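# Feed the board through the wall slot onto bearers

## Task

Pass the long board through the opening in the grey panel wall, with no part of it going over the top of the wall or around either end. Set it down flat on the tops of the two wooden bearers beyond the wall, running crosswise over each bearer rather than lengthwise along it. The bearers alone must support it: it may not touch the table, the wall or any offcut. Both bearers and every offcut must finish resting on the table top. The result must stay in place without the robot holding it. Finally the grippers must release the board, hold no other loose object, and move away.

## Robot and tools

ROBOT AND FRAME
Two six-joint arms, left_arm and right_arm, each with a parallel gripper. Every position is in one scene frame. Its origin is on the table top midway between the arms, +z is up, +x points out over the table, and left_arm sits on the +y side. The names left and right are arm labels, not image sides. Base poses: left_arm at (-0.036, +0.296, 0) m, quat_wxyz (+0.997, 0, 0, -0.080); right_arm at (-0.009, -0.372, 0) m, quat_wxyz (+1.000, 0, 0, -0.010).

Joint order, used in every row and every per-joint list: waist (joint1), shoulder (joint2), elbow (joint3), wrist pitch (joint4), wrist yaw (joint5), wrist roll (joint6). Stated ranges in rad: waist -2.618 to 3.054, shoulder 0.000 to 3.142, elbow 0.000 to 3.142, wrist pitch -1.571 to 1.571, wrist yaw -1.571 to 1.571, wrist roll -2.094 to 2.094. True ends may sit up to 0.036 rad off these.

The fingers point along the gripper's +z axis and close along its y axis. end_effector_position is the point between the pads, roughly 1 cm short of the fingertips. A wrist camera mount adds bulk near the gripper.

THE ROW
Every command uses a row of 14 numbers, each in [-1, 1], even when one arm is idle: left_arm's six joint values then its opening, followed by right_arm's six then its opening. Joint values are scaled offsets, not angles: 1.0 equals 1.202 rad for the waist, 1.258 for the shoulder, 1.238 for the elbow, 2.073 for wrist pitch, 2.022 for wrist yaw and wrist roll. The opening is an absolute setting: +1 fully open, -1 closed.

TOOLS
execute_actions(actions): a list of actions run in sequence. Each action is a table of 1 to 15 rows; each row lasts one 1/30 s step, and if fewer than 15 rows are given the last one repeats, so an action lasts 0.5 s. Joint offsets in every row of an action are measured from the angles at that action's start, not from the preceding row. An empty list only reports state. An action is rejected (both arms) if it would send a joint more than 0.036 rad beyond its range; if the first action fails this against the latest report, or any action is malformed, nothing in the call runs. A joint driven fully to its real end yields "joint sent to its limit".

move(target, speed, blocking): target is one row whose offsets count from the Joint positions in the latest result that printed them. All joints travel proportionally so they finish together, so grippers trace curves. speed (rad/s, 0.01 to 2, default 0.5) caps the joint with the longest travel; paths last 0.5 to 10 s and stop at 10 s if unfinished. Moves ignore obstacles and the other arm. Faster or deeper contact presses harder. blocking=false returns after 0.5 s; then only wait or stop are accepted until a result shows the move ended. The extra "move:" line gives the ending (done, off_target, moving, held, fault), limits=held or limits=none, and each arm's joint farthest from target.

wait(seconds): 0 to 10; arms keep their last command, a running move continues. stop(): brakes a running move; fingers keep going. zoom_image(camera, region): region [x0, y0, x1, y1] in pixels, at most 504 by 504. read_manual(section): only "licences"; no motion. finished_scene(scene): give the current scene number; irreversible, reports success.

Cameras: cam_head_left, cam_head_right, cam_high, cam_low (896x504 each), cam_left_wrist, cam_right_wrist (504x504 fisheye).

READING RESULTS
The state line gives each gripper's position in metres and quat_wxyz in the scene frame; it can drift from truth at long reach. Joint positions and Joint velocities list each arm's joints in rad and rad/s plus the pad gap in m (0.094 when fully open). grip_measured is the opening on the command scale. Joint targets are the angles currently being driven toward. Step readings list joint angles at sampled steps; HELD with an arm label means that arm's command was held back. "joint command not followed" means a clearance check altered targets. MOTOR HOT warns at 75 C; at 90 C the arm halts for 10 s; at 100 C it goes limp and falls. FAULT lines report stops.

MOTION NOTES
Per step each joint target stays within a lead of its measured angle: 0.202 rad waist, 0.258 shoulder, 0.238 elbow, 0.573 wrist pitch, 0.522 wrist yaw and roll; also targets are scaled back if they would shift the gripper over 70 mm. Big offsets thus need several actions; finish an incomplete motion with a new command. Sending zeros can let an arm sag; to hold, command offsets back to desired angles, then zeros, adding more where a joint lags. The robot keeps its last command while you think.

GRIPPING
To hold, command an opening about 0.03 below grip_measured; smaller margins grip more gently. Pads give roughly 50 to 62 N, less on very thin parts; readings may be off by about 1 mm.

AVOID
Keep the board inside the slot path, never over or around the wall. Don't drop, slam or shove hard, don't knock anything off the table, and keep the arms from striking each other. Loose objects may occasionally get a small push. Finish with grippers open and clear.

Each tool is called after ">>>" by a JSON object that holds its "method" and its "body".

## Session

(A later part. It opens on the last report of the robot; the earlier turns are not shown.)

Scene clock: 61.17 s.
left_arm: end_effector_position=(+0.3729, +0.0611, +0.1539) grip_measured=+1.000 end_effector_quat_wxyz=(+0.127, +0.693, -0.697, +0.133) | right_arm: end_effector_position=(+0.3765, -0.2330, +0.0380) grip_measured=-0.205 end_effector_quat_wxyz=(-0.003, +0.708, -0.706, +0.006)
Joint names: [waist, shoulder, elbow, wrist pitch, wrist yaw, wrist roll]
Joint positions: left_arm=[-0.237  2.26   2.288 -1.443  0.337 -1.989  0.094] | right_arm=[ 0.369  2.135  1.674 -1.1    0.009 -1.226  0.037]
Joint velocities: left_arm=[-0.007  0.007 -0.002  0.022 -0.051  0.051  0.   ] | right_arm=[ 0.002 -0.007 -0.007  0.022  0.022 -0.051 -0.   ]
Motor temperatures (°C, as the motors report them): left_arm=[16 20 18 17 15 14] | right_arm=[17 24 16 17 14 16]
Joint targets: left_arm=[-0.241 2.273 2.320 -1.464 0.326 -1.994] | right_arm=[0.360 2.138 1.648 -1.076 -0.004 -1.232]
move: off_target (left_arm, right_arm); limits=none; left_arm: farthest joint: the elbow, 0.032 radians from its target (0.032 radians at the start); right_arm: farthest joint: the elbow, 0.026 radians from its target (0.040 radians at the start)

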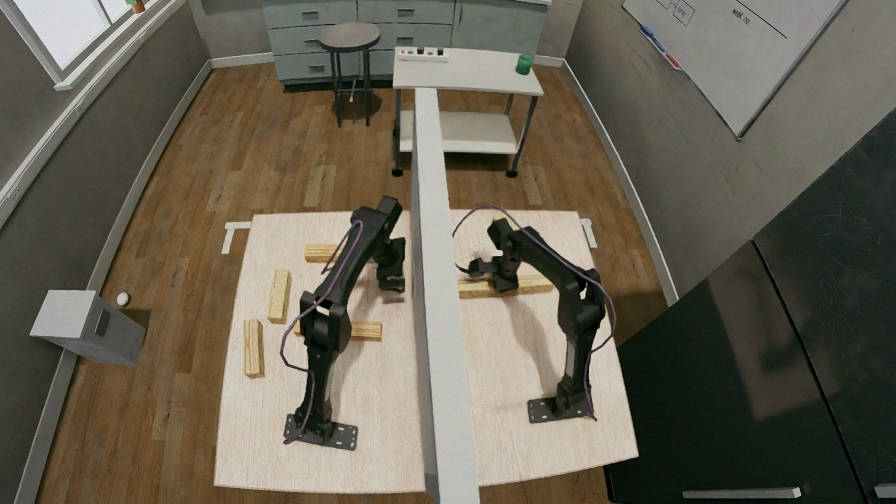

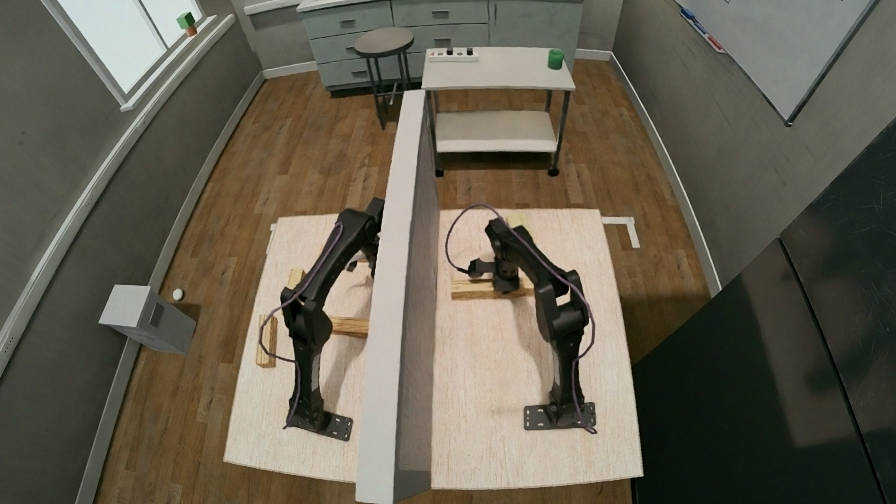

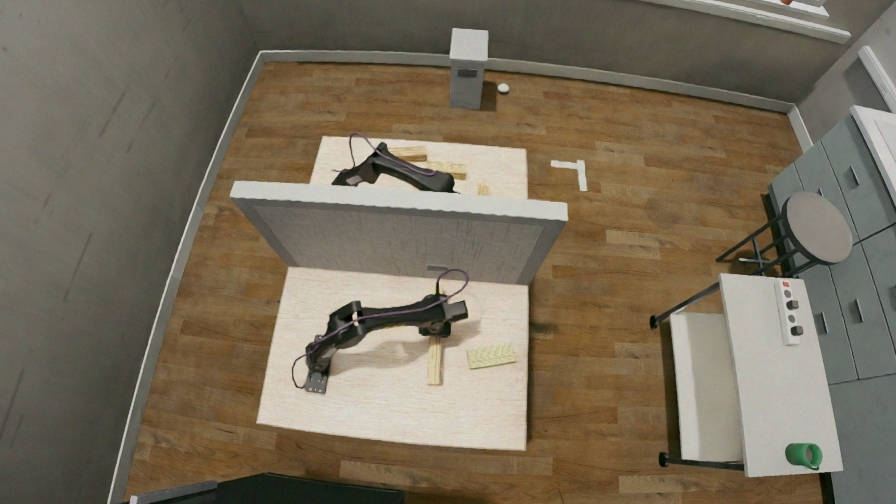

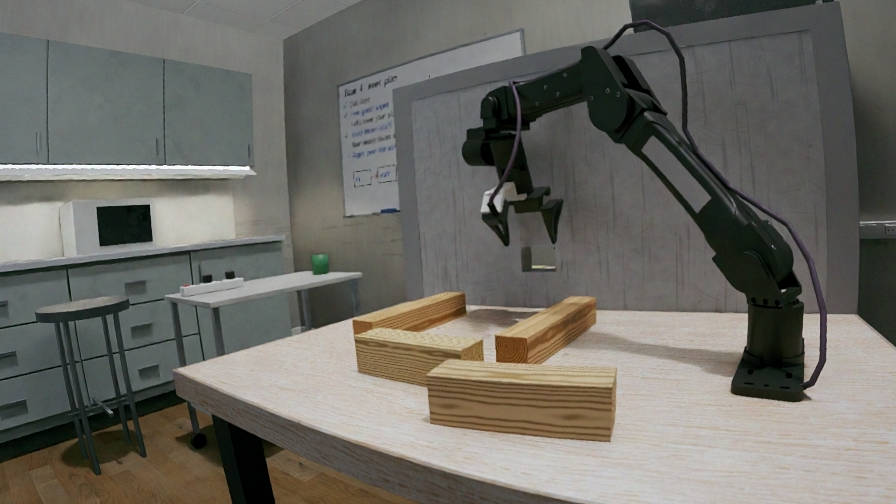

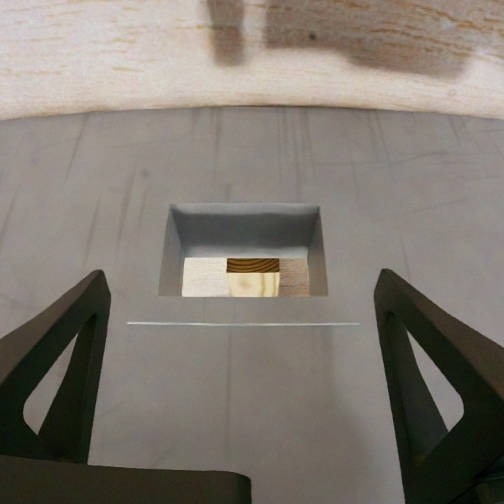

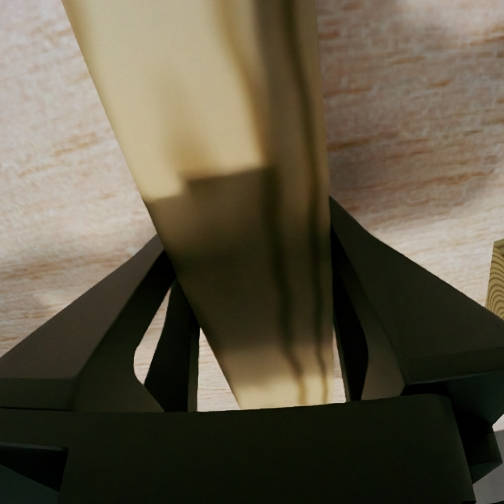

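>>> {"method": "move", "body": {"target": [-0.0033,0.0103,0.0258,-0.0106,-0.0059,-0.003,1, 0,-0.0421,0.1405,-0.0921,0,0.198,1], "speed": 0.45}}

Scene clock: 64.33 s.
left_arm: end_effector_position=(+0.3728, +0.0612, +0.1538) grip_measured=+1.000 end_effector_quat_wxyz=(+0.127, +0.693, -0.697, +0.133) | right_arm: end_effector_position=(+0.3737, -0.2340, +0.0866) grip_measured=+1.000 end_effector_quat_wxyz=(+0.001, -0.556, +0.831, -0.005)
Joint names: [waist, shoulder, elbow, wrist pitch, wrist yaw, wrist roll]
Joint positions: left_arm=[-0.237  2.26   2.288 -1.443  0.337 -1.99   0.094] | right_arm=[ 0.369  2.102  1.818 -1.282  0.01  -0.832  0.094]
Joint velocities: left_arm=[ 0.017 -0.022 -0.002 -0.007 -0.037 -0.022  0.   ] | right_arm=[-0.002  0.007  0.007 -0.051 -0.007 -0.066  0.   ]
Motor temperatures (°C, as the motors report them): left_arm=[16 20 18 17 15 14] | right_arm=[17 24 16 17 14 16]
Joint targets: left_arm=[-0.241 2.273 2.320 -1.465 0.325 -1.995] | right_arm=[0.369 2.082 1.848 -1.291 0.010 -0.826]
move: off_target (left_arm, right_arm); limits=none; left_arm: farthest joint: the elbow, 0.032 radians from its target (0.032 radians at the start); right_arm: farthest joint: the elbow, 0.030 radians from its target (0.174 radians at the start)

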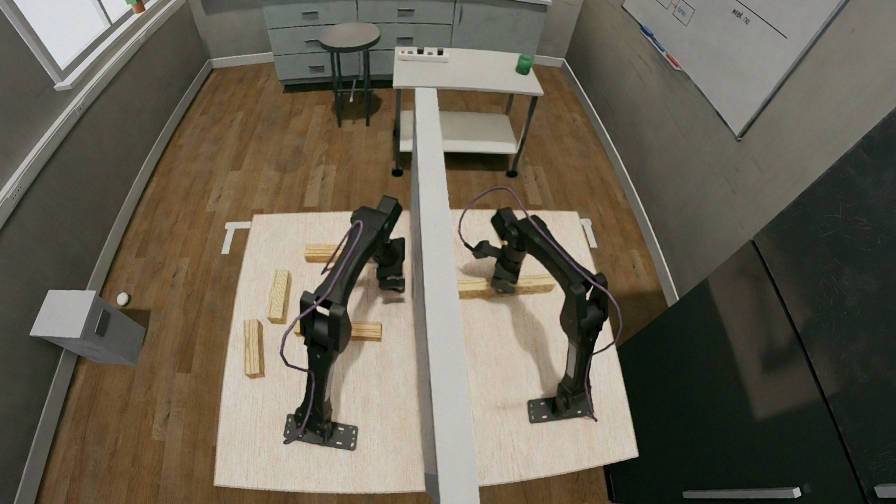

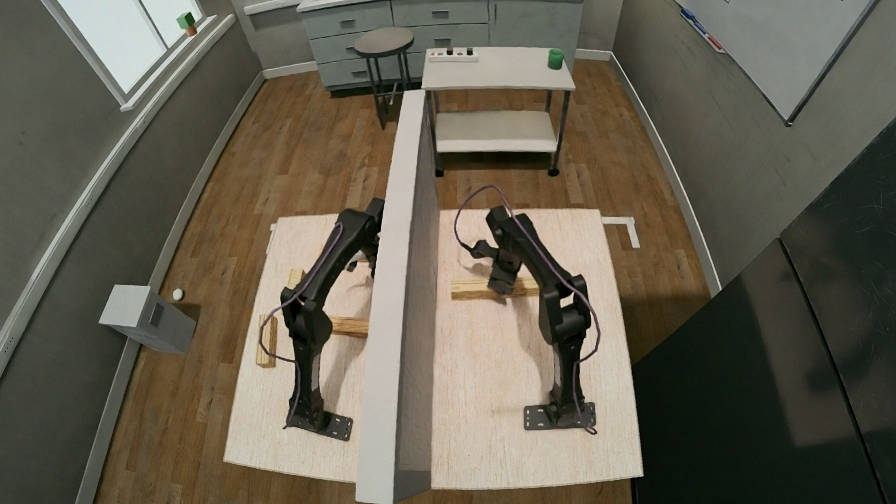

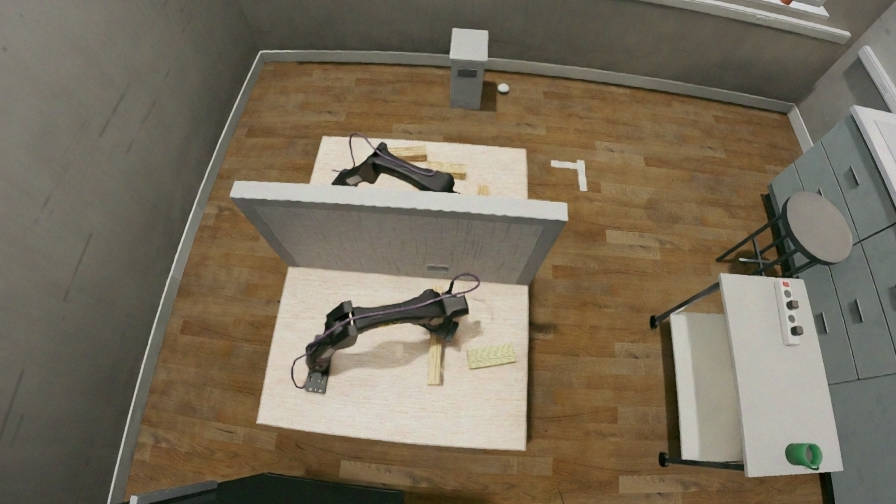

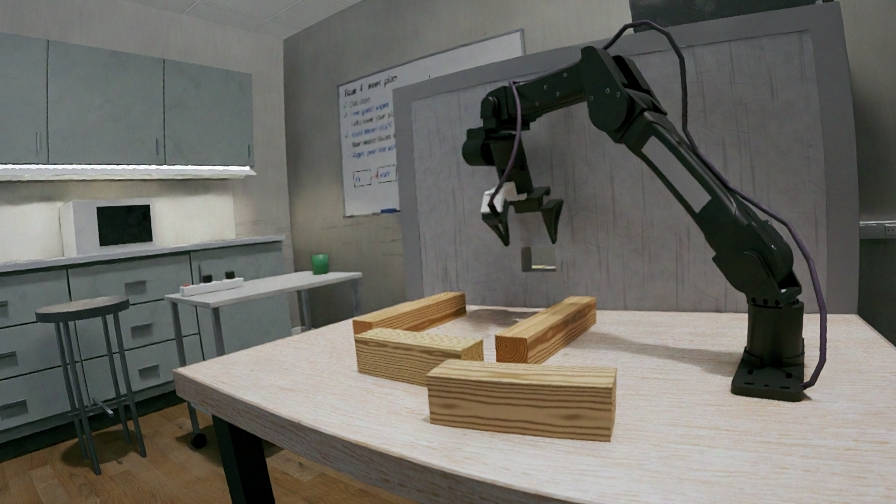

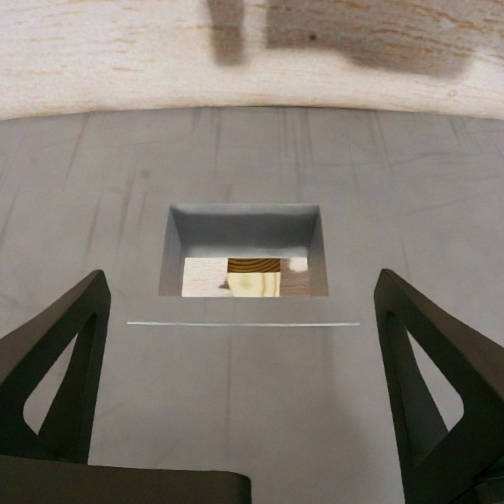

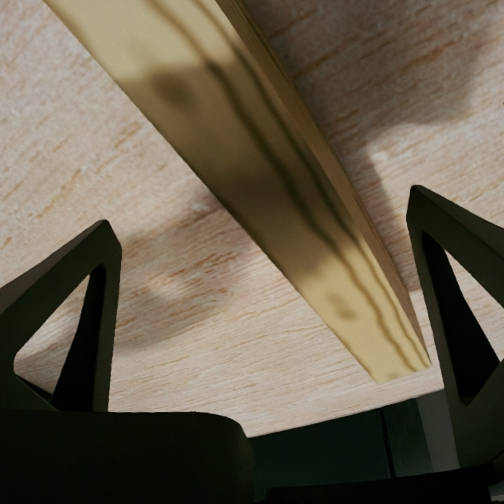

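>>> {"method": "move", "body": {"target": [-0.0033,0.0103,0.0258,-0.0106,-0.0059,-0.0025,1, -0.2829,-0.0827,-0.1389,0.0388,-0.1424,0.989,1], "speed": 1.4}}

Scene clock: 67.07 s.
left_arm: end_effector_position=(+0.3728, +0.0613, +0.1538) grip_measured=+1.000 end_effector_quat_wxyz=(+0.127, +0.693, -0.697, +0.133) | right_arm: end_effector_position=(+0.3774, -0.3176, +0.0846) grip_measured=+1.000 end_effector_quat_wxyz=(-0.074, +0.538, +0.832, +0.115)
Joint names: [waist, shoulder, elbow, wrist pitch, wrist yaw, wrist roll]
Joint positions: left_arm=[-0.237  2.26   2.288 -1.444  0.337 -1.99   0.094] | right_arm=[ 0.035  2.024  1.666 -1.209 -0.273  1.162  0.094]
Joint velocities: left_arm=[-0.012  0.002  0.002 -0.022  0.007 -0.095  0.   ] | right_arm=[-0.002 -0.002 -0.002 -0.051 -0.022  0.037  0.   ]
Motor temperatures (°C, as the motors report them): left_arm=[16 21 18 17 15 14] | right_arm=[17 24 16 17 14 16]
Joint targets: left_arm=[-0.241 2.273 2.320 -1.465 0.325 -1.995] | right_arm=[0.029 1.998 1.646 -1.202 -0.278 1.168]
move: off_target (left_arm, right_arm); limits=none; left_arm: farthest joint: the elbow, 0.032 radians from its target (0.032 radians at the start); right_arm: farthest joint: the shoulder, 0.026 radians from its target (0.104 radians at the start)

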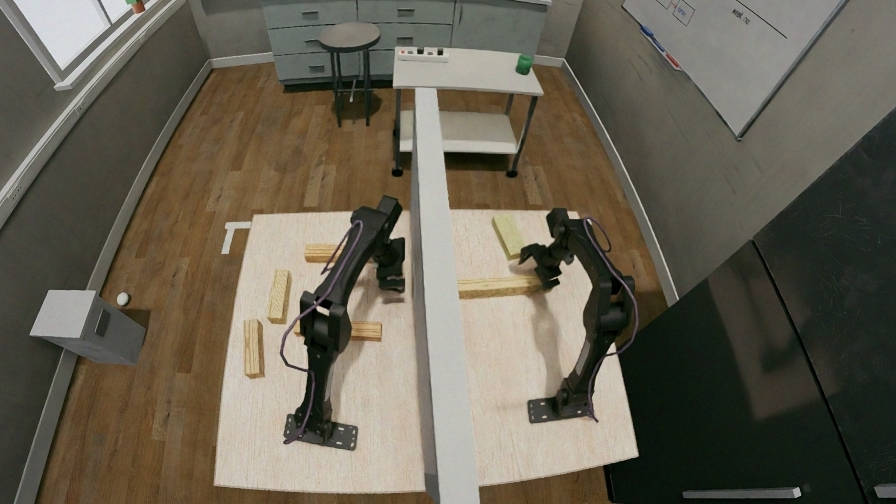

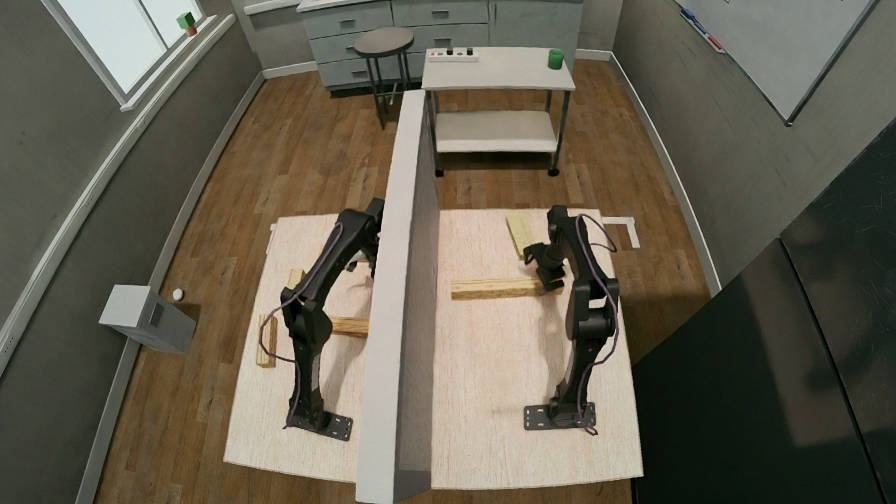

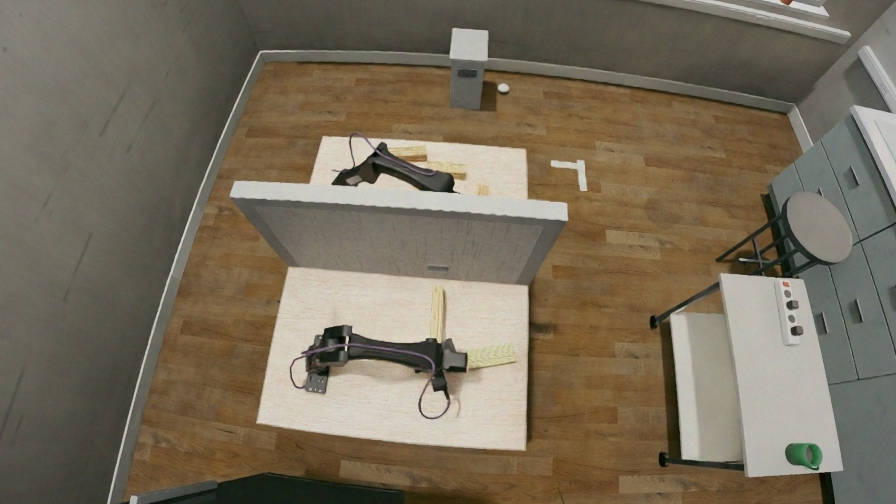

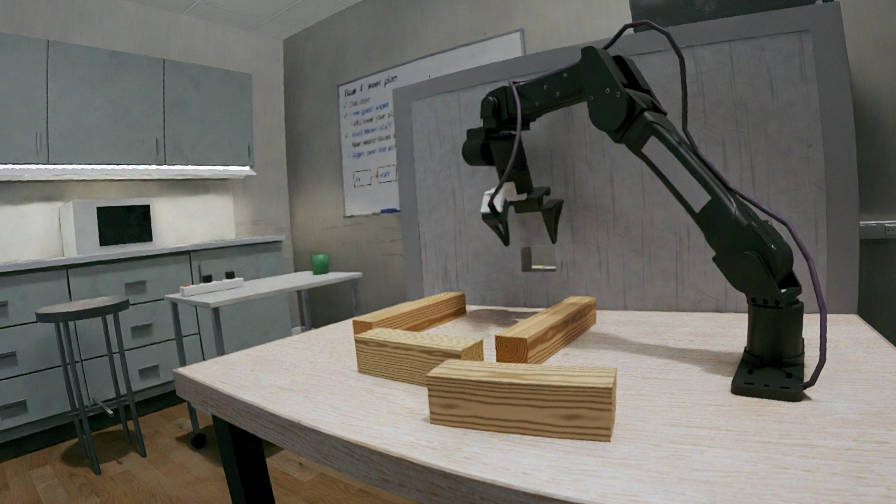

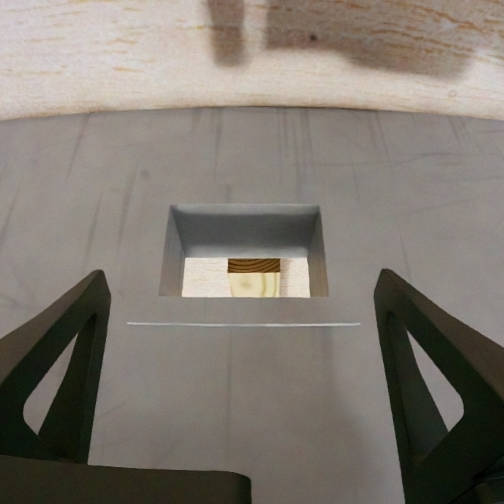

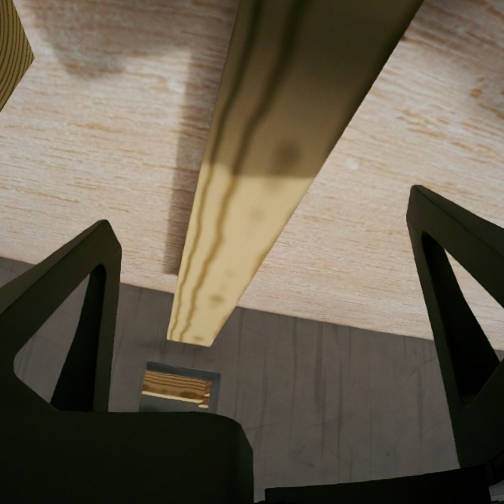

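>>> {"method": "move", "body": {"target": [-0.0033,0.0103,0.0258,-0.0101,-0.0059,-0.0025,1, -0.005,0.0425,-0.1454,0.1027,-0.0025,0.213,0.6], "speed": 0.45}}

Scene clock: 69.10 s.
left_arm: end_effector_position=(+0.3728, +0.0613, +0.1538) grip_measured=+1.000 end_effector_quat_wxyz=(+0.127, +0.693, -0.697, +0.133) | right_arm: end_effector_position=(+0.3774, -0.3175, +0.0284) grip_measured=+0.603 end_effector_quat_wxyz=(-0.095, +0.701, +0.700, +0.098)
Joint names: [waist, shoulder, elbow, wrist pitch, wrist yaw, wrist roll]
Joint positions: left_arm=[-0.237  2.26   2.288 -1.444  0.336 -1.99   0.094] | right_arm=[ 0.035  2.069  1.504 -0.998 -0.274  1.586  0.075]
Joint velocities: left_arm=[ 0.017 -0.002  0.007 -0.007 -0.007  0.037  0.   ] | right_arm=[-0.007 -0.012 -0.017 -0.037  0.022  0.037  0.002]
Motor temperatures (°C, as the motors report them): left_arm=[16 21 18 17 15 14] | right_arm=[17 24 16 17 14 16]
Joint targets: left_arm=[-0.241 2.273 2.320 -1.465 0.325 -1.995] | right_arm=[0.029 2.077 1.486 -0.996 -0.278 1.592]
move: off_target (left_arm); limits=none; left_arm: farthest joint: the elbow, 0.032 radians from its target (0.032 radians at the start); right_arm: farthest joint: the elbow, 0.018 radians from its target (0.180 radians at the start)

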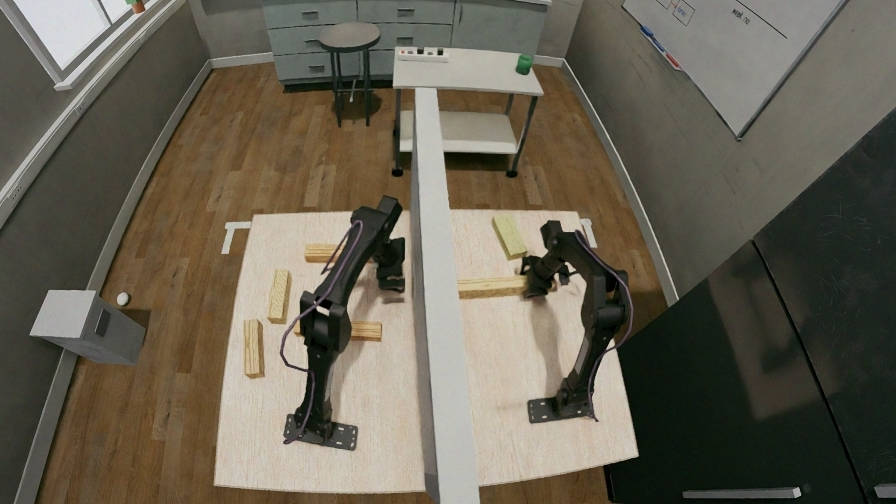

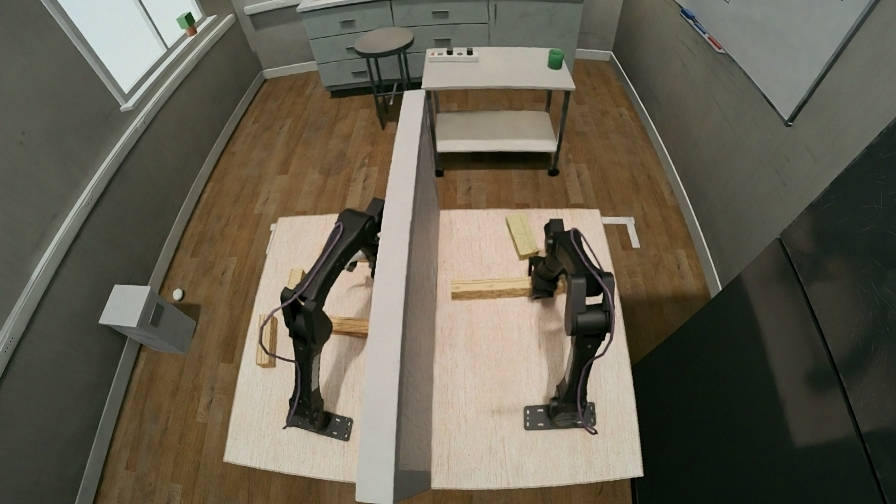

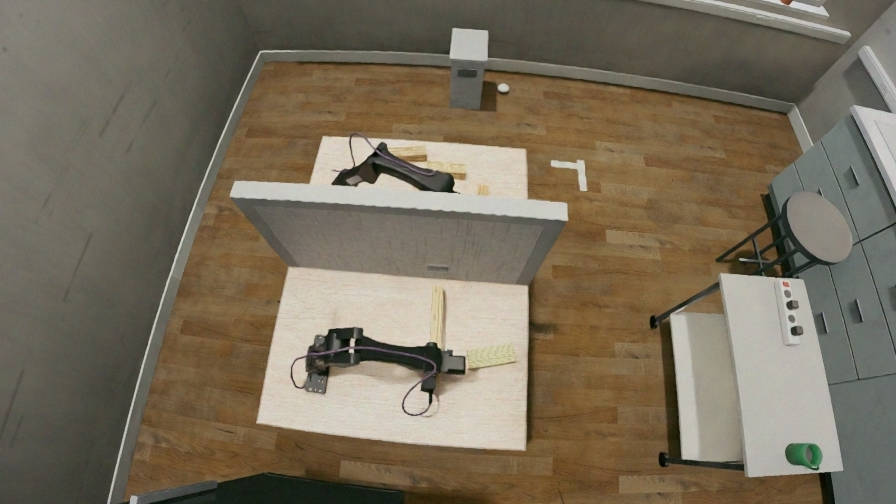

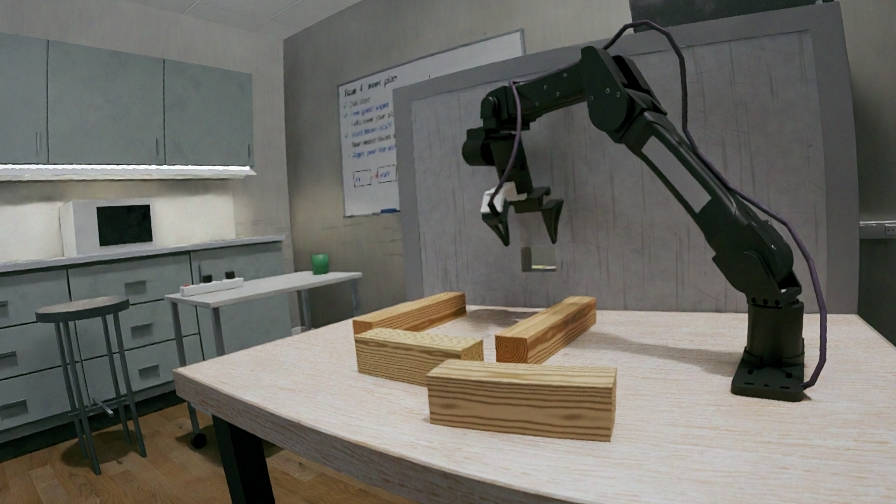

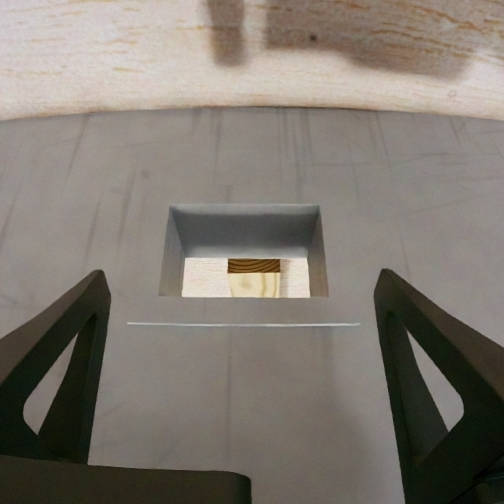

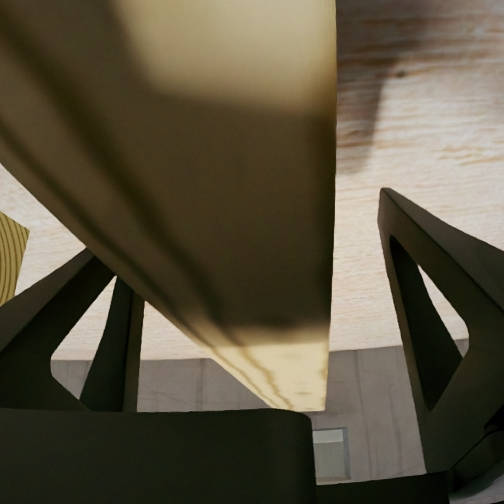

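>>> {"method": "execute_actions", "body": {"actions": [[[-0.0033,0.0103,0.0258,-0.0101,-0.0054,-0.0025,1, -0.005,0.0064,-0.0145,0.001,-0.002,0.003,-0.25]]]}}

Scene clock: 69.80 s.
left_arm: end_effector_position=(+0.3728, +0.0613, +0.1538) grip_measured=+1.000 end_effector_quat_wxyz=(+0.127, +0.693, -0.697, +0.133) | right_arm: end_effector_position=(+0.3776, -0.3174, +0.0284) grip_measured=-0.207 end_effector_quat_wxyz=(-0.095, +0.701, +0.700, +0.098)
Joint names: [waist, shoulder, elbow, wrist pitch, wrist yaw, wrist roll]
Joint positions: left_arm=[-0.237  2.26   2.288 -1.444  0.336 -1.99   0.094] | right_arm=[ 0.035  2.069  1.504 -0.998 -0.274  1.587  0.037]
Joint velocities: left_arm=[-0.002 -0.007  0.002  0.007  0.007 -0.066  0.   ] | right_arm=[-0.007 -0.017  0.002 -0.037  0.037  0.051  0.   ]
Motor temperatures (°C, as the motors report them): left_arm=[16 21 18 17 15 14] | right_arm=[17 24 15 17 14 16]
Joint targets: left_arm=[-0.241 2.273 2.320 -1.465 0.325 -1.995] | right_arm=[0.029 2.077 1.486 -0.996 -0.277 1.592]
Step readings (joint positions):
0: left_arm=[-0.237 2.260 2.288 -1.444 0.336 -1.990] | right_arm=[0.035 2.069 1.504 -0.998 -0.274 1.586]
1: left_arm=[-0.237 2.260 2.288 -1.444 0.336 -1.990] | right_arm=[0.035 2.069 1.504 -0.998 -0.274 1.586]
2: left_arm=[-0.237 2.260 2.288 -1.444 0.336 -1.990] | right_arm=[0.035 2.069 1.504 -0.998 -0.274 1.586]
4: left_arm=[-0.237 2.260 2.288 -1.444 0.336 -1.990] | right_arm=[0.035 2.069 1.504 -0.998 -0.274 1.585]
8: left_arm=[-0.237 2.260 2.288 -1.444 0.336 -1.990] | right_arm=[0.035 2.069 1.504 -0.998 -0.274 1.587]
15: Joint positions above

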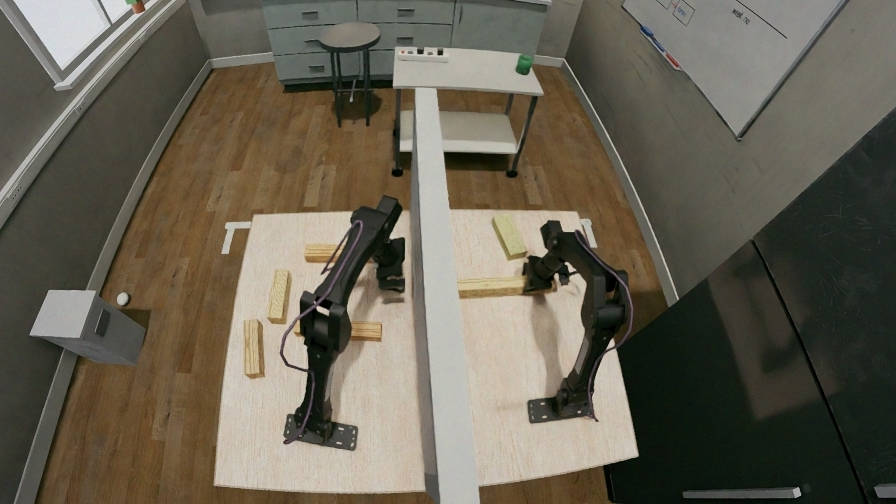

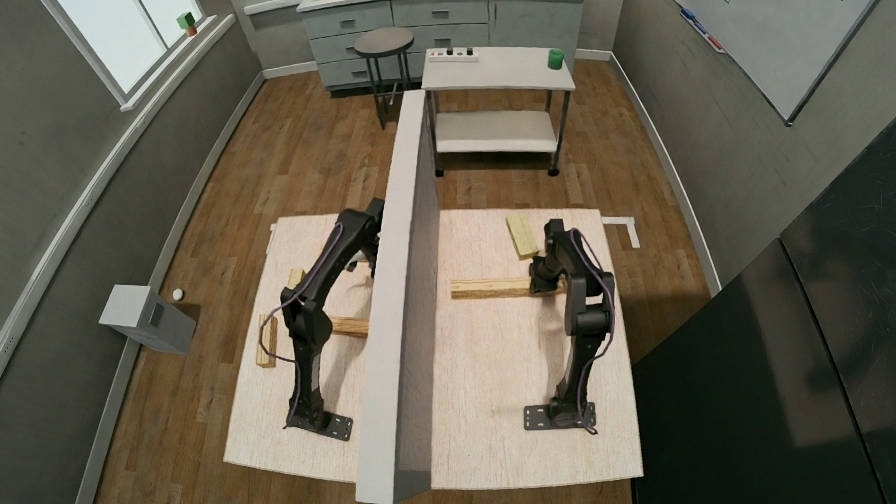

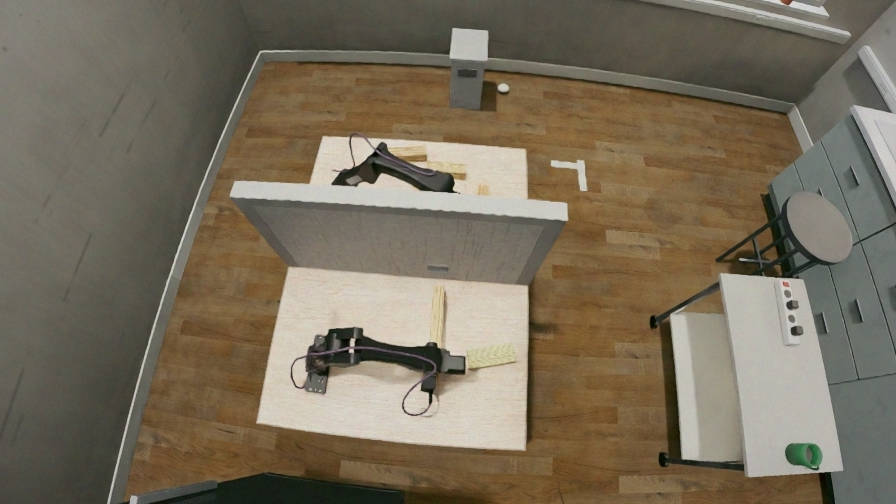

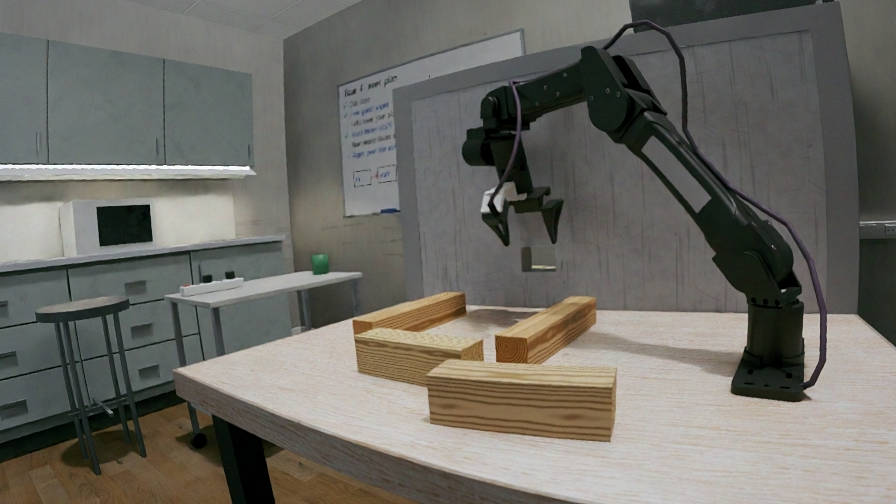

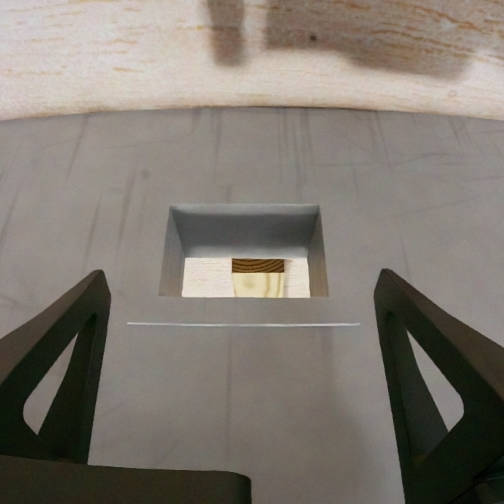

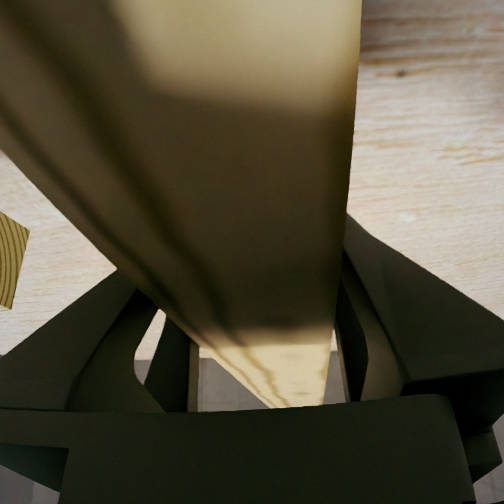

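>>> {"method": "move", "body": {"target": [-0.0033,0.0103,0.0258,-0.0101,-0.0054,-0.0025,1, 0.01,-0.3307,-0.4661,0.3054,0.003,0.0025,-0.25], "speed": 0.55}}

Scene clock: 74.43 s.
left_arm: end_effector_position=(+0.3728, +0.0613, +0.1538) grip_measured=+1.000 end_effector_quat_wxyz=(+0.127, +0.693, -0.697, +0.133) | right_arm: end_effector_position=(+0.3589, -0.3190, +0.0354) grip_measured=-0.207 end_effector_quat_wxyz=(+0.051, +0.669, +0.703, +0.235)
Joint names: [waist, shoulder, elbow, wrist pitch, wrist yaw, wrist roll]
Joint positions: left_arm=[-0.237  2.26   2.288 -1.444  0.336 -1.99   0.094] | right_arm=[ 0.038  1.687  0.935 -0.402 -0.259  1.594  0.037]
Joint velocities: left_arm=[ 0.007  0.032 -0.027 -0.022 -0.081  0.051  0.   ] | right_arm=[ 0.002 -0.007 -0.007  0.037  0.139  0.037 -0.001]
Motor temperatures (°C, as the motors report them): left_arm=[16 21 18 17 15 14] | right_arm=[17 24 15 17 14 16]
Joint targets: left_arm=[-0.241 2.273 2.320 -1.465 0.325 -1.995] | right_arm=[0.047 1.653 0.927 -0.365 -0.268 1.592]
move: off_target (left_arm, right_arm); limits=none; left_arm: farthest joint: the elbow, 0.032 radians from its target (0.032 radians at the start); right_arm: farthest joint: the wrist pitch, 0.037 radians from its target (0.633 radians at the start)

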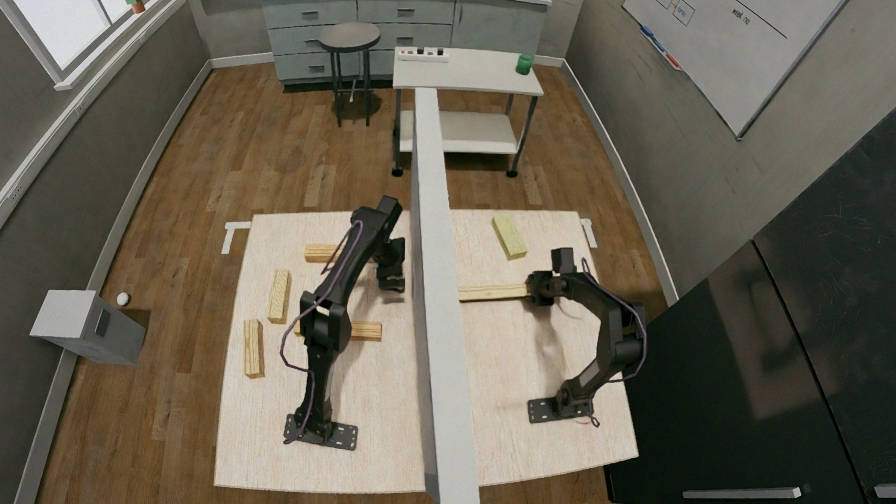

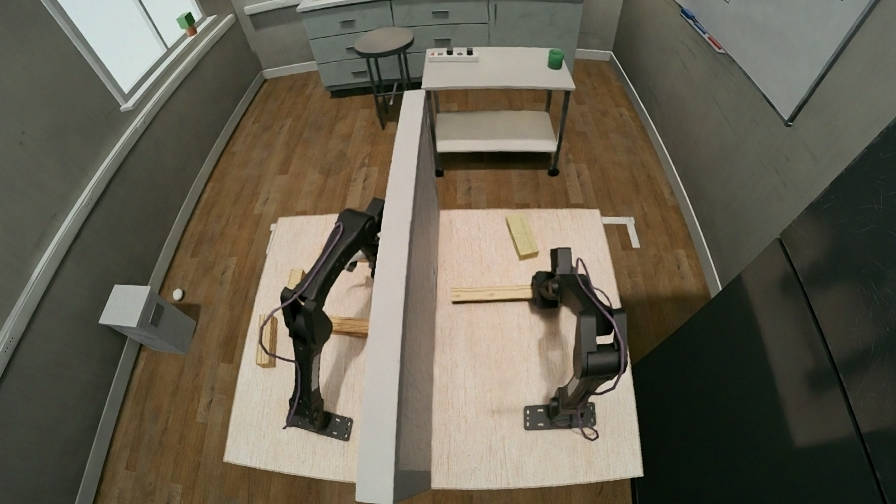

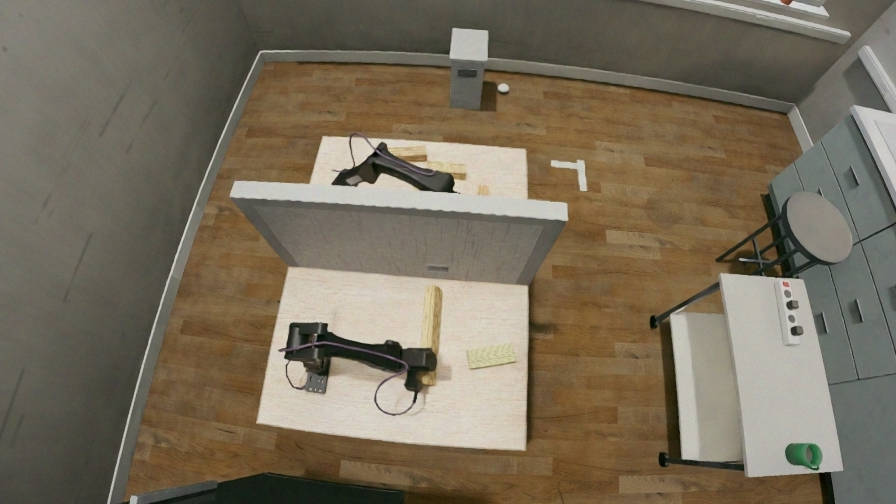

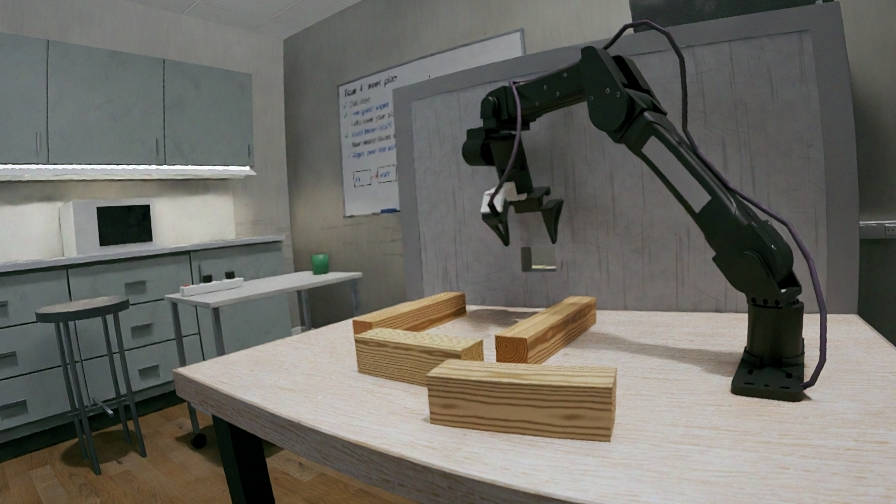

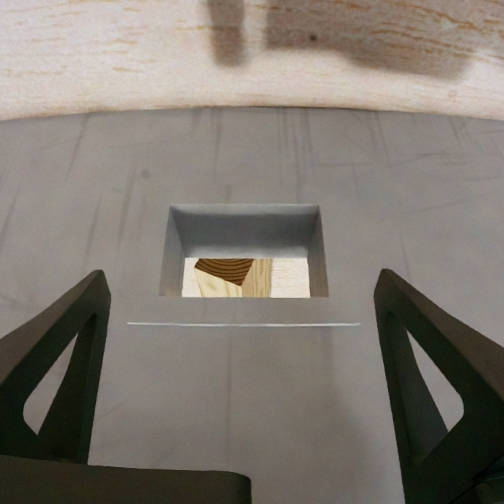

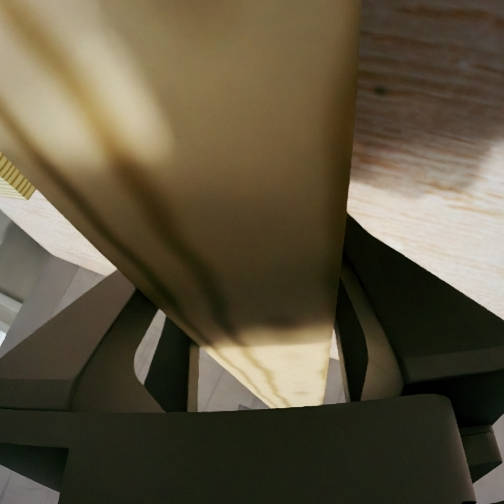

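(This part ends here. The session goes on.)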